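# Drop the held pin into its paint-coloured bin

## Task

A pin is already held in the hand and carries a paint mark on one side. Place it, lying flat on the floor, inside the bin whose colour matches that mark; releasing it from a little above the bin is allowed. It must stay there without the robot supporting it. Then open the hand, move away and declare the job finished. Nothing may be knocked or put off the table.

## Robot and tools

Robot: the upper body of a humanoid on a stand past the table's -x edge, facing roughly +x. Only the right arm (seven joints) and its five-finger right hand move. Loose objects can occasionally get a short external nudge.

Scene frame: the table top is z = 0, +z is up, +x points across the table away from the robot, and -y is the robot's right. The table's near edge is at x = 0.18 m. The right shoulder sits about 0.28 m above the pelvis (which is 0.01 to 0.14 m above the table), 0.14 m toward -y and 0.06 m toward +x; the hand point cannot get more than 0.59 m from it. The body may be rotated or tilted against the table, and reported positions get less accurate at long reach.

Hand point: a point fixed to the palm, 0.05 m in front of it, where index pad and thumb tip meet in a pinch. Its own axes: +z runs along the straightened fingers (fingertips 0.06 to 0.07 m beyond the point), +y comes out of the palm, +x crosses the palm from the thumb toward the little finger. A rigid wrist bracket on the little-finger side protrudes 0.03 m past the point along +y and 0.11 m across the palm, and can collide.

Row format (14 numbers, each from -1 to 1): dx, dy, dz, rx, ry, rz, little, ring, middle, index, thumb_bend, thumb_turn, force_limit, speed. The first six are an offset, not a pose: a target for the hand point measured in the hand point's own axes from its pose in the most recent result that reported it (before any such result, or in a second call within the same reply, from where the robot stands when the action begins). 1.0 equals 0.6 m for dx, dy, dz and 180 degrees for rx, ry, rz, which form a single rotation vector. All zeros therefore pull the hand back to that reference pose; it is not a pause. Finger values are absolute targets: +1 straight/open, -1 fully curled; thumb_bend +1 straight, -1 bent; thumb_turn +1 beside the palm, -1 across in front of it. A pinch is roughly index -0.22, thumb_bend -0.75, thumb_turn -0.57. force_limit maps -1..+1 to a closing stop load of about 0 to 10 N at the fingertip (15 N for the two thumb motors); it never limits opening. speed maps -1..+1 from nearly still to full (a complete finger stroke in 0.6 s). Close at speed -0.9 or below for a soft grip.

Tools:
- execute_actions: "actions" is a list holding one action, one wait, or nothing. {"actions": []} just reports state. An action is {"rows": [[14 numbers], ...], "steps": n}, n at most 15 control steps of 1/30 s (default 15); each row is one step, the final row repeats, and every row is counted from the same reference pose. A wait is {"steps": n}, n up to 300, counted from the previous result including reply time. Optional "pictures" (boolean) turns images on or off.
- move: "target" is one 14-number row as above; "speed" is path top speed in m/s, 0.002 to 0.5 (default 0.25), with turning capped at twice that in rad/s. The hand point follows a straight path for 0.5 to 10 s; it does not avoid obstacles, can lag or overshoot, and hand numbers are sent at the start. Faster moves and targets set deeper past a contact hit and press harder. The result adds a "move:" line: done (settled near target), off_target, moving, held or fault, plus limits (paced = clipped pose; held = some steps blocked, after which the arm may jump fast) and distance to target.
- wait: "seconds" 0 to 10; nothing new is commanded.
- zoom_image: "camera" is cam_high, cam_low or cam_wrist; "region" [x0, y0, x1, y1] in pixels (images 672x504, origin top-left), at most 504 by 504.
- show_instructions: no arguments; shows the reference image pages.
- finished_scene: "scene" number; ends the scene irreversibly and grades it.

Control: each step, the commanded pose is clipped to within 70 mm and 16 degrees of the measured one, then solved by damped inverse kinematics, favouring position over orientation. After an action ends the arm only reaches the last clipped pose, so read the result and send the remainder. Joint speed is capped at 2.4 rad/s.

Results: a state line with end_effector_position (m) and end_effector_quat_wxyz in the scene frame; hand_measured, hand_stopped_by (moving, target, force, stalled, fault), hand_load_n (fingertip load, positive when pushed open), hand_force_limit, hand_speed, each listed in motor order; joint positions and torques (offset and noisy); a "Hand target" line; "pose unreachable" or HELD when the clearance check altered a row; MOTOR HOT warnings from 90 °C. Images come from cam_high, cam_low and cam_wrist.

Grip: a finger motor only starts when its target changes by 0.01 or more, then runs until it reaches the target or its force limit and locks (holding at least 15 N). Repeating the same numbers keeps a grip; opening past hand_measured loosens it. A lost grip shows as loads near 0.

Cautions: a contact torque at a joint's limit (23.2 N m, wrist pitch and yaw 4.65 N m, held weight included) stops the arm for 10 s. Overheating at 120 °C makes the arm drop. Avoid dropping the pin from high, slamming, hard pushes and anything leaving the table. Suggested order: look and zoom to read the mark colour and find the bins, move above the matching bin slowly, lower until just above the floor, open the hand, confirm the pin lies flat, lift clear, then call finished_scene.

Each tool is called by a JSON object that holds its "op" and its "data", one argument or row to a line.

Reference images:

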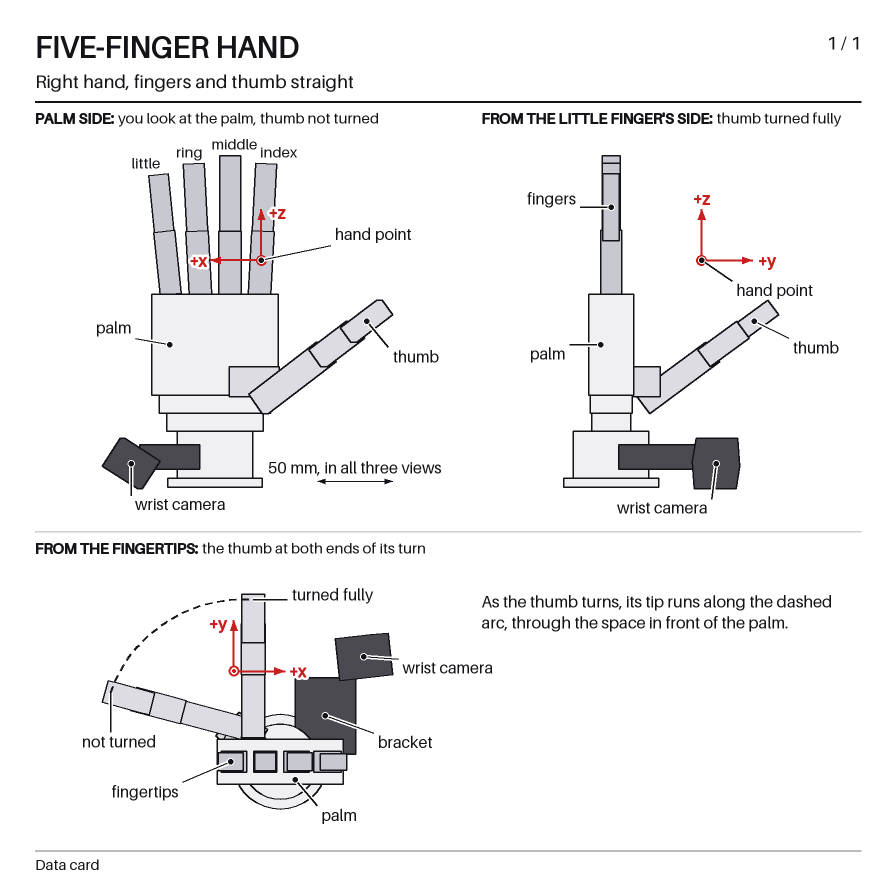

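## Session

{"op": "execute_actions", "data": {
  "actions": []
}}

Scene clock: 0.00 s of 4800.00 s.
end_effector_position=(+0.4003, -0.0593, +0.3236) hand_measured=(+1.000, +1.000, +1.000, -0.142, -0.750, -0.550) hand_load_n=(+0.0, +0.0, +0.0, +5.0, +0.5, +0.0) hand_stopped_by=(target, target, target, target, target, target) hand_force_limit=0.00 hand_speed=-0.80 end_effector_quat_wxyz=(+0.612, -0.626, +0.348, -0.336)
Joint positions: [-0.828 -1.193  0.191 -0.639 -0.213  0.358  0.521]
Joint velocities: [-0.011  0.     0.006  0.     0.006  0.     0.   ]
Joint torques (N m, as the arm reports them, + toward a larger angle): no reading
Hand target: +0.400, -0.059, +0.324; +0.612, -0.626, +0.348, -0.336

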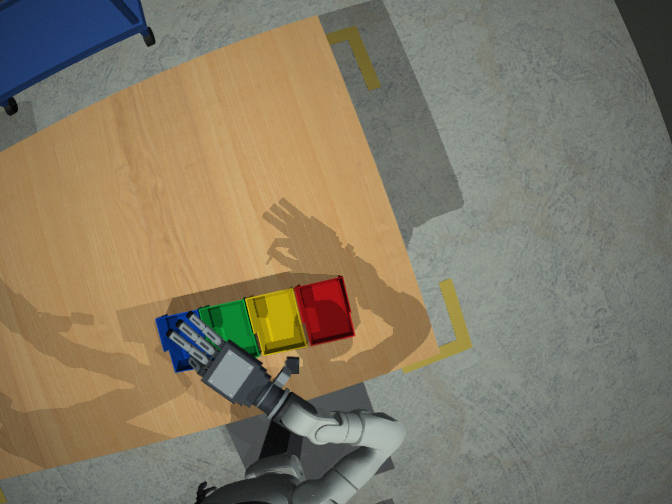

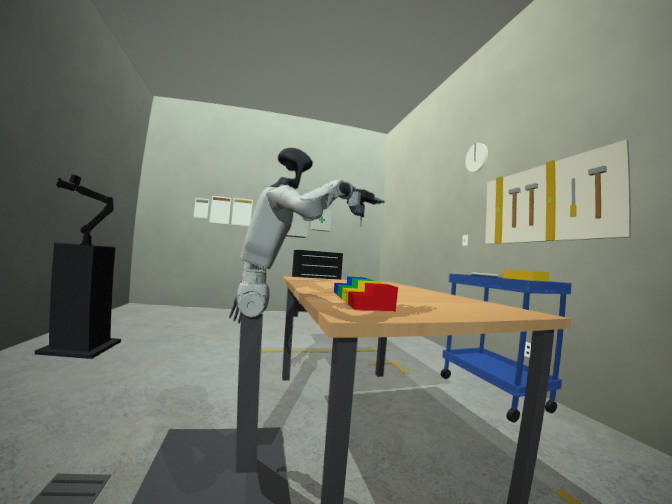

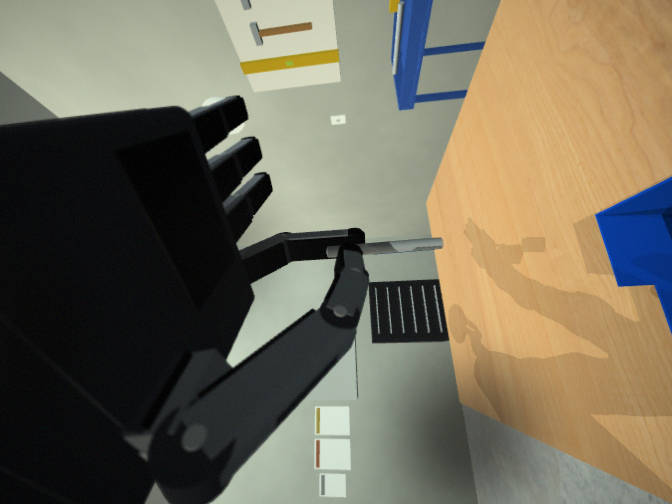

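{"op": "zoom_image", "data": {
  "camera": "cam_wrist",
  "region": [300,200,480,300]
}}

{"op": "zoom_image", "data": {
  "camera": "cam_low",
  "region": [320,170,410,240]
}}

Region (300, 200, 480, 300) of cam_wrist's 672x504 image, scaled by 2.800, with more detail than that image has.

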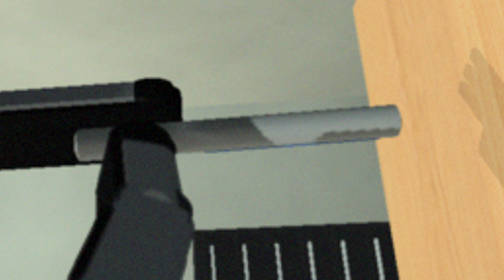

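Region (320, 170, 410, 240) of cam_low's 672x504 image, scaled by 5.600, with more detail than that image has.

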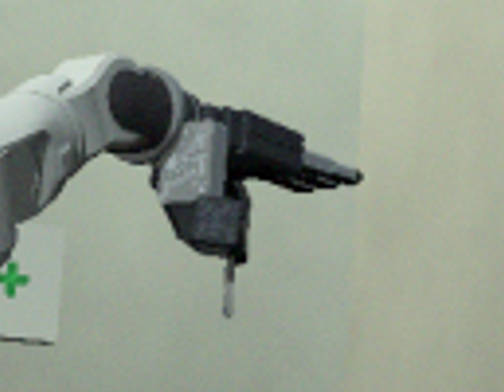

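{"op": "zoom_image", "data": {
  "camera": "cam_wrist",
  "region": [365,240,425,265]
}}

Region (365, 240, 425, 265) of cam_wrist's 672x504 image, scaled by 8.400, with more detail than that image has; it fills the top 210 rows of this view, and the rest is white.

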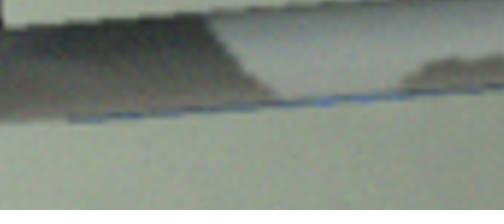

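{"op": "move", "data": {
  "target": [0,0.22,0,0,0,0,1,1,1,-0.142,-0.75,-0.55,0,-0.8]
}}

Scene clock: 19.40 s of 4800.00 s.
end_effector_position=(+0.3921, -0.0589, +0.1855) hand_measured=(+1.000, +1.000, +1.000, -0.142, -0.750, -0.550) hand_load_n=(+0.0, +0.0, +0.0, +5.0, +0.5, +0.0) hand_stopped_by=(target, target, target, target, target, target) hand_force_limit=0.00 hand_speed=-0.80 end_effector_quat_wxyz=(+0.607, -0.636, +0.340, -0.334)
Joint positions: [-0.438 -1.049  0.462 -0.482 -0.599  0.15   0.06 ]
Joint velocities: [ 0.012 -0.003 -0.011  0.008  0.     0.    -0.001]
Joint torques (N m, as the arm reports them, + toward a larger angle): [-4.6  -2.74 -1.88 -1.52 -0.12 -0.12 -1.13]
Hand target: +0.392, -0.059, +0.186; +0.607, -0.636, +0.338, -0.335
Off the commanded pose: 0.008 m, 2 deg.
After step 90, 15.33 s passed at rest.
move: off_target

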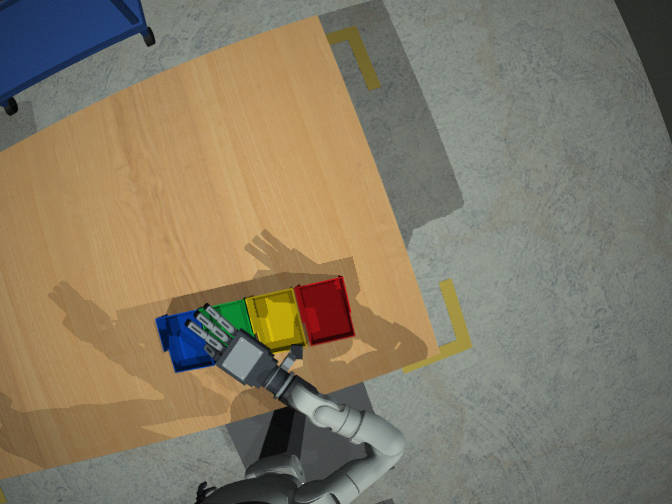

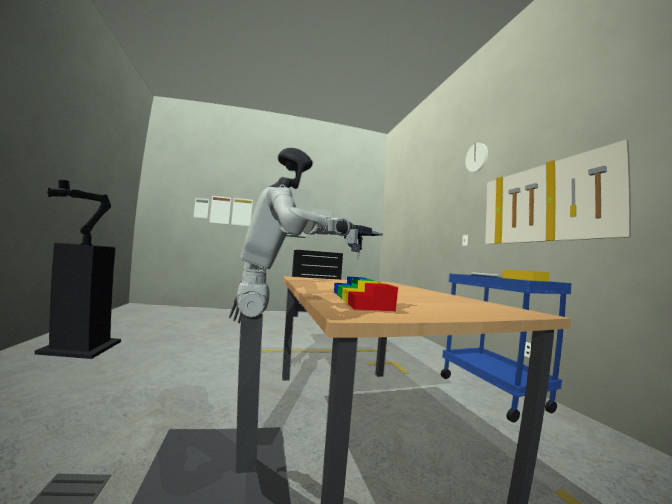

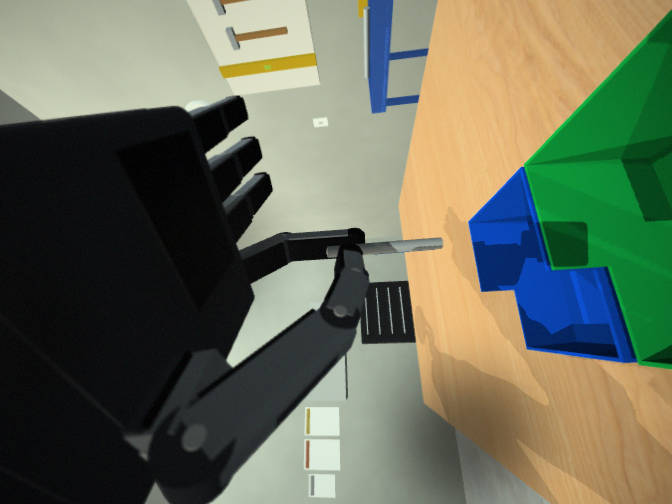

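{"op": "move", "data": {
  "target": [-0.125,0.03,0.065,0,0,0.1,1,1,1,-0.142,-0.75,-0.55,0,-0.8]
}}

Scene clock: 31.33 s of 4800.00 s.
end_effector_position=(+0.3785, +0.0281, +0.1645) hand_measured=(+1.000, +1.000, +1.000, -0.142, -0.750, -0.550) hand_load_n=(+0.0, +0.0, +0.0, +5.0, +0.5, +0.0) hand_stopped_by=(target, target, target, target, target, target) hand_force_limit=0.00 hand_speed=-0.80 end_effector_quat_wxyz=(+0.650, -0.579, +0.435, -0.231)
Joint positions: [-0.52  -0.655  0.69  -0.459 -0.652  0.391  0.112]
Joint velocities: [-0.006 -0.005 -0.002 -0.003 -0.006  0.     0.   ]
Joint torques (N m, as the arm reports them, + toward a larger angle): [-4.74 -1.1  -1.72 -2.71 -0.52 -0.39 -1.06]
Hand target: +0.380, +0.027, +0.165; +0.650, -0.578, +0.433, -0.235
Off the commanded pose: 0.006 m, 1 deg.
After step 90, 7.87 s passed at rest.
move: off_target

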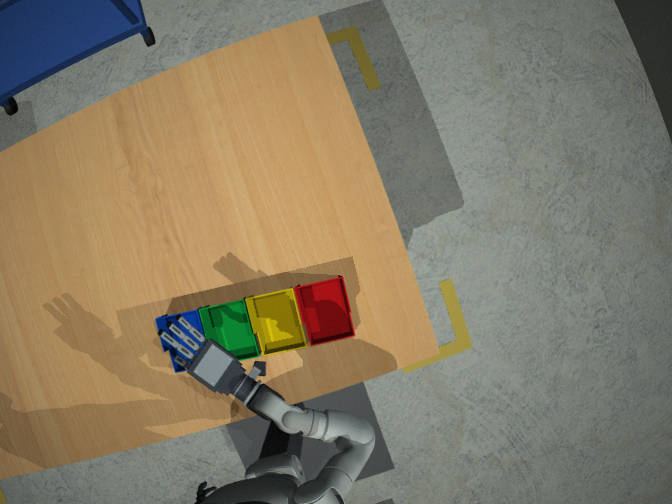

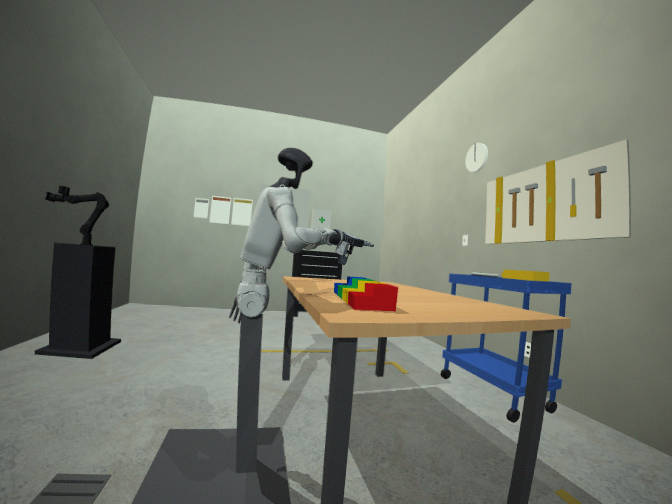

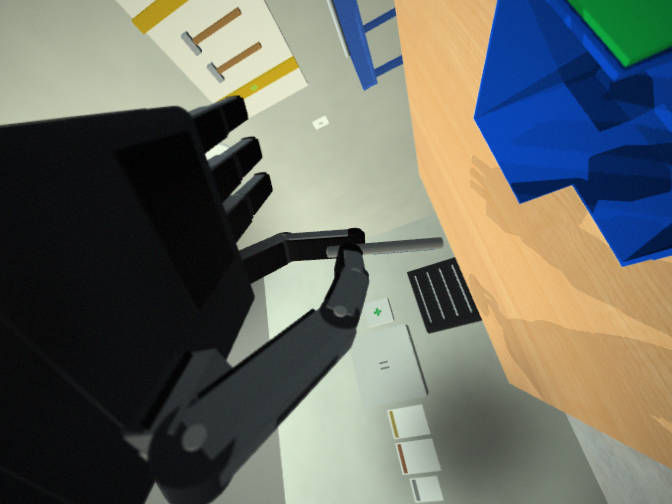

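{"op": "move", "data": {
  "target": [0.047,0.044,0.052,0,0,-0.05,1,1,1,-0.142,-0.75,-0.55,0,-0.8],
  "speed": 0.12
}}

Scene clock: 38.23 s of 4800.00 s.
end_effector_position=(+0.4131, +0.0280, +0.1297) hand_measured=(+1.000, +1.000, +1.000, -0.142, -0.750, -0.550) hand_load_n=(+0.0, +0.0, +0.0, +5.0, +0.5, +0.0) hand_stopped_by=(target, target, target, target, target, target) hand_force_limit=0.00 hand_speed=-0.80 end_effector_quat_wxyz=(+0.629, -0.612, +0.387, -0.282)
Joint positions: [-0.652 -0.602  0.779 -0.14  -0.735  0.271 -0.008]
Joint velocities: [-0.015  0.003  0.012  0.011  0.     0.    -0.006]
Joint torques (N m, as the arm reports them, + toward a larger angle): [-5.47 -1.05 -1.63 -2.57 -0.4  -0.43 -1.15]
Hand target: +0.413, +0.029, +0.130; +0.630, -0.613, +0.384, -0.283
Off the commanded pose: 0.001 m, 0 deg.
After step 90, 2.90 s passed at rest.
move: done

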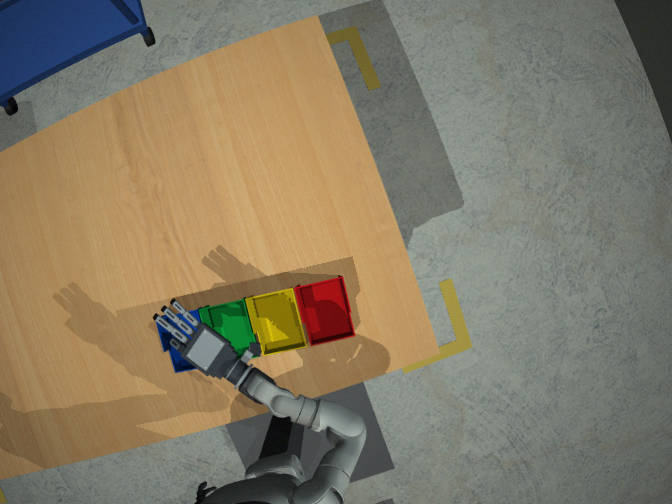

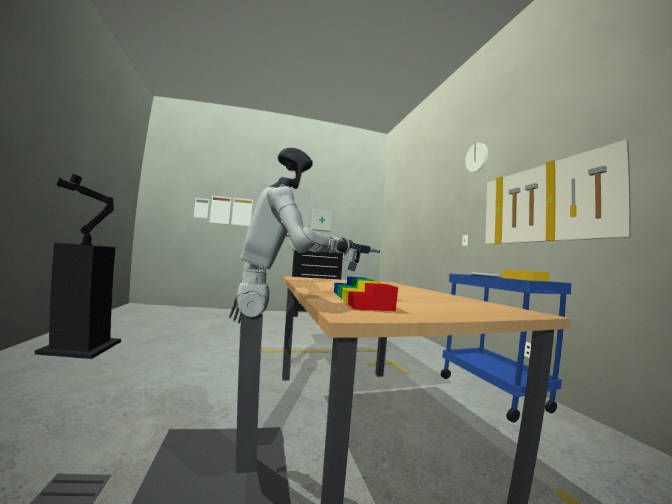

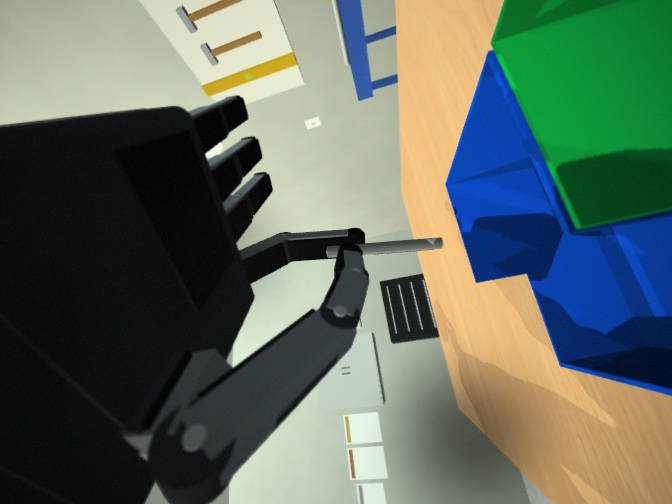

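{"op": "move", "data": {
  "target": [0.032,0.03,-0.017,0,0,-0.03,1,1,1,-0.142,-0.75,-0.55,0,-0.8],
  "speed": 0.08
}}

Scene clock: 43.07 s of 4800.00 s.
end_effector_position=(+0.4127, +0.0087, +0.1101) hand_measured=(+1.000, +1.000, +1.000, -0.142, -0.750, -0.550) hand_load_n=(+0.0, +0.0, +0.0, +5.0, +0.5, +0.0) hand_stopped_by=(target, target, target, target, target, target) hand_force_limit=0.00 hand_speed=-0.80 end_effector_quat_wxyz=(+0.616, -0.629, +0.359, -0.310)
Joint positions: [-0.625 -0.658  0.806 -0.079 -0.783  0.215 -0.099]
Joint velocities: [-0.011  0.    -0.006  0.005  0.012  0.    -0.003]
Joint torques (N m, as the arm reports them, + toward a larger angle): [-5.11 -1.66 -1.7  -2.56 -0.17 -0.25 -1.12]
Hand target: +0.412, +0.008, +0.109; +0.615, -0.630, +0.357, -0.311
Off the commanded pose: 0.001 m, 0 deg.
After step 90, 0.93 s passed at rest.
move: done

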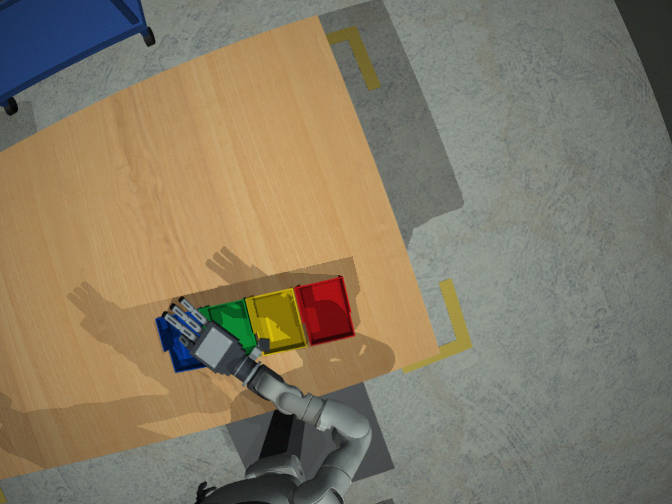

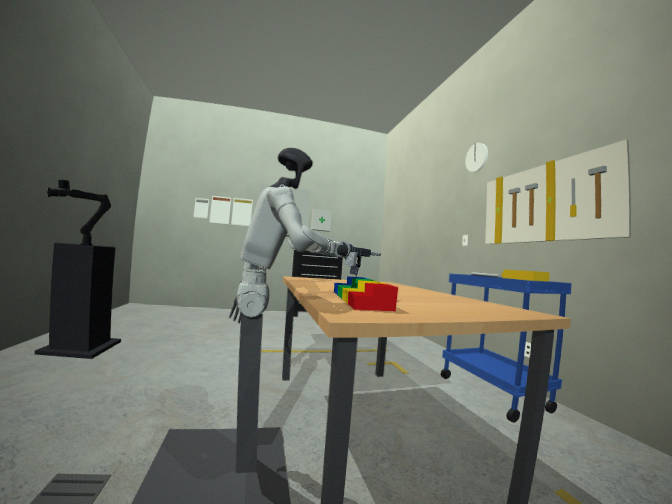

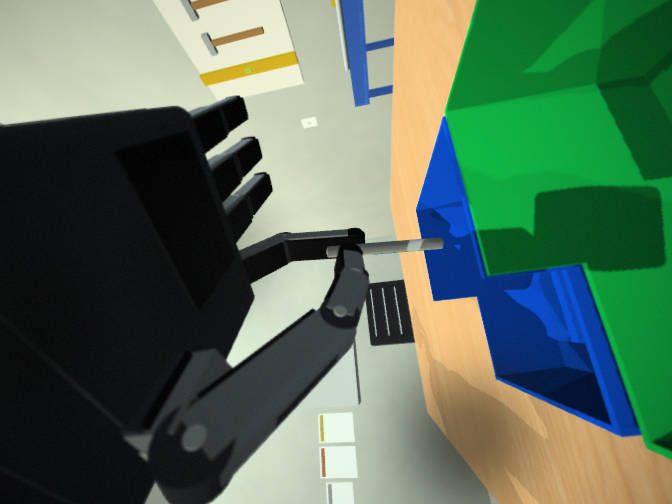

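Over the bin; release.

{"op": "execute_actions", "data": {
  "actions": [
    {"rows":[[0,0,0,0,0,0,1,1,1,0.6,-0.75,-0.55,0,0.5]],"steps":15}
  ],
  "pictures": false
}}

{"op": "move", "data": {
  "target": [0.1,-0.12,-0.15,0,0,0,1,1,1,0.6,-0.75,-0.55,0,0.5]
}}

{"op": "zoom_image", "data": {
  "camera": "cam_high",
  "region": [140,290,280,400]
}}

Scene clock: 48.00 s of 4800.00 s.
end_effector_position=(+0.4127, +0.0087, +0.1101) hand_measured=(+1.000, +1.000, +1.000, +0.600, -0.750, -0.550) hand_load_n=(+0.0, +0.0, +0.0, +0.0, +0.0, +0.0) hand_stopped_by=(target, target, target, target, target, target) hand_force_limit=0.00 hand_speed=0.50 end_effector_quat_wxyz=(+0.616, -0.629, +0.359, -0.310)
Joint positions: [-0.625 -0.658  0.806 -0.079 -0.783  0.215 -0.099]
Joint velocities: [ 0.002  0.     0.008  0.008 -0.005  0.     0.   ]
Joint torques (N m, as the arm reports them, + toward a larger angle): [-5.03 -1.5  -1.78 -2.59 -0.17 -0.11 -0.96]
Hand target: +0.413, +0.009, +0.110; +0.616, -0.629, +0.359, -0.310
Off the commanded pose: 0.000 m, 0 deg.
Steps of this call (steps 1 to 90: nothing new was sent; then 1.43 s passed at rest; steps 91 to 105: all 15 steps of this action). Readings (end_effector_position | what the end effector reports):
91: (+0.4127, +0.0087, +0.1101) | hand_measured=(+1.000, +1.000, +1.000, -0.142, -0.750, -0.550) hand_load_n=(+0.0, +0.0, +0.0, +5.0, +0.5, +0.0) hand_stopped_by=(target, target, target, moving, target, target) hand_force_limit=0.00 hand_speed=0.50
92: (+0.4127, +0.0087, +0.1101) | hand_measured=(+1.000, +1.000, +1.000, -0.142, -0.750, -0.550) hand_load_n=(+0.0, +0.0, +0.0, +5.0, +0.5, +0.0) hand_stopped_by=(target, target, target, moving, target, target) hand_force_limit=0.00 hand_speed=0.50
94: (+0.4127, +0.0087, +0.1101) | hand_measured=(+1.000, +1.000, +1.000, -0.070, -0.750, -0.550) hand_load_n=(+0.0, +0.0, +0.0, +0.0, +0.0, +0.0) hand_stopped_by=(target, target, target, moving, target, target) hand_force_limit=0.00 hand_speed=0.50
98: (+0.4127, +0.0087, +0.1101) | hand_measured=(+1.000, +1.000, +1.000, +0.266, -0.750, -0.550) hand_load_n=(+0.0, +0.0, +0.0, +0.5, +0.0, +0.0) hand_stopped_by=(target, target, target, moving, target, target) hand_force_limit=0.00 hand_speed=0.50
105: the state above

Scene clock: 49.27 s of 4800.00 s.
end_effector_position=(+0.3794, -0.0971, +0.1799) hand_measured=(+1.000, +1.000, +1.000, +0.600, -0.750, -0.550) hand_load_n=(+0.0, +0.0, +0.0, +0.0, +0.0, +0.0) hand_stopped_by=(target, target, target, target, target, target) hand_force_limit=0.00 hand_speed=0.50 end_effector_quat_wxyz=(+0.615, -0.627, +0.364, -0.310)
Joint positions: [-0.314 -1.284  0.425 -0.392 -0.375 -0.025 -0.171]
Joint velocities: [-0.002 -0.003  0.    -0.008 -0.003 -0.005  0.   ]
Joint torques (N m, as the arm reports them, + toward a larger angle): [-3.84 -3.85 -2.37 -1.11  0.29 -0.28 -1.07]
Hand target: +0.380, -0.098, +0.180; +0.615, -0.626, +0.366, -0.310
Off the commanded pose: 0.007 m, 1 deg.
move: off_target

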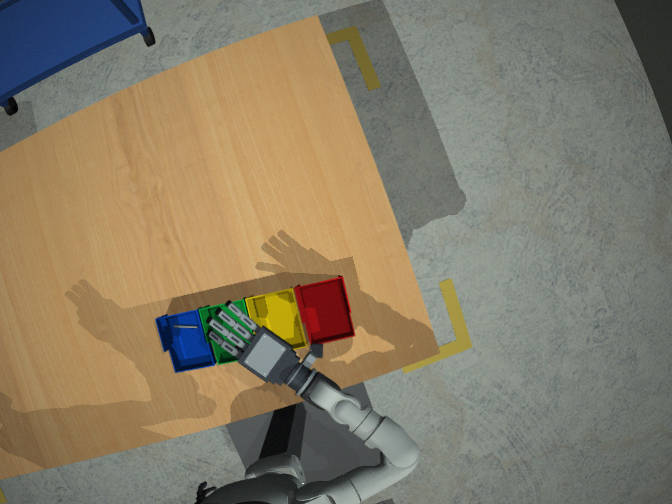

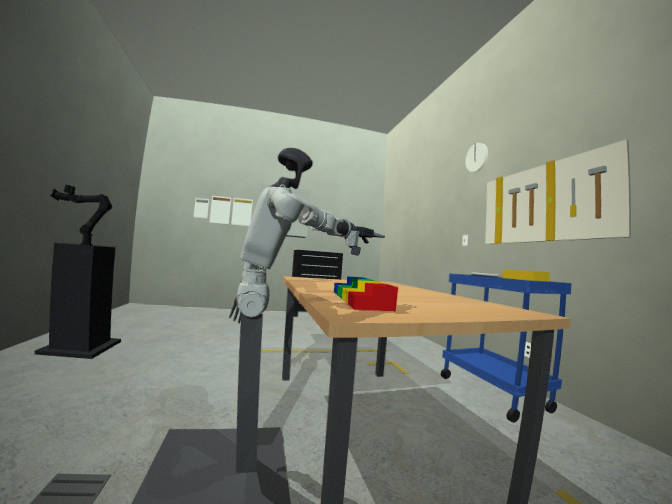

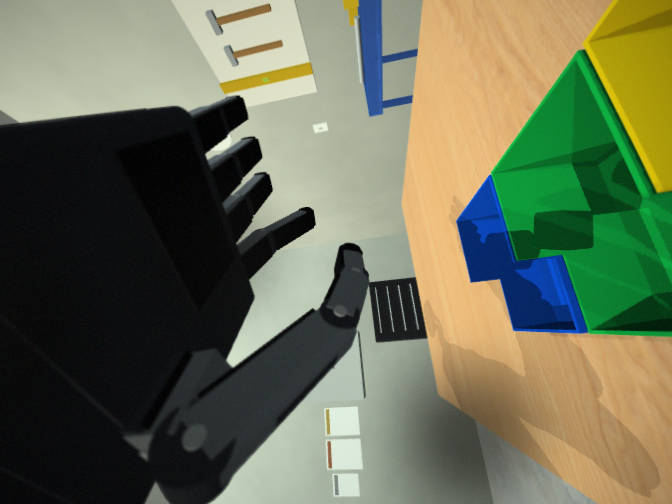

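Region (140, 290, 280, 400) of cam_high's 672x504 image, scaled by 3.600, with more detail than that image has; it fills the top 396 rows of this view, and the rest is white.

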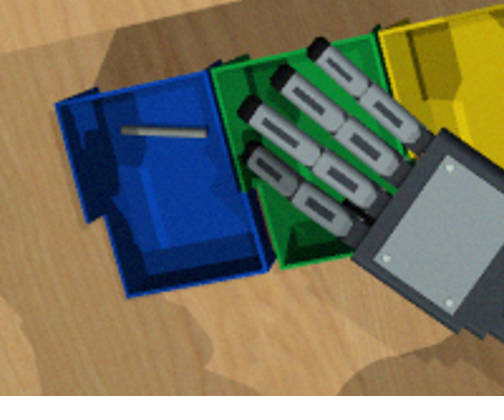

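{"op": "finished_scene", "data": {
  "scene": 1
}}

The scene is finished: the task was done.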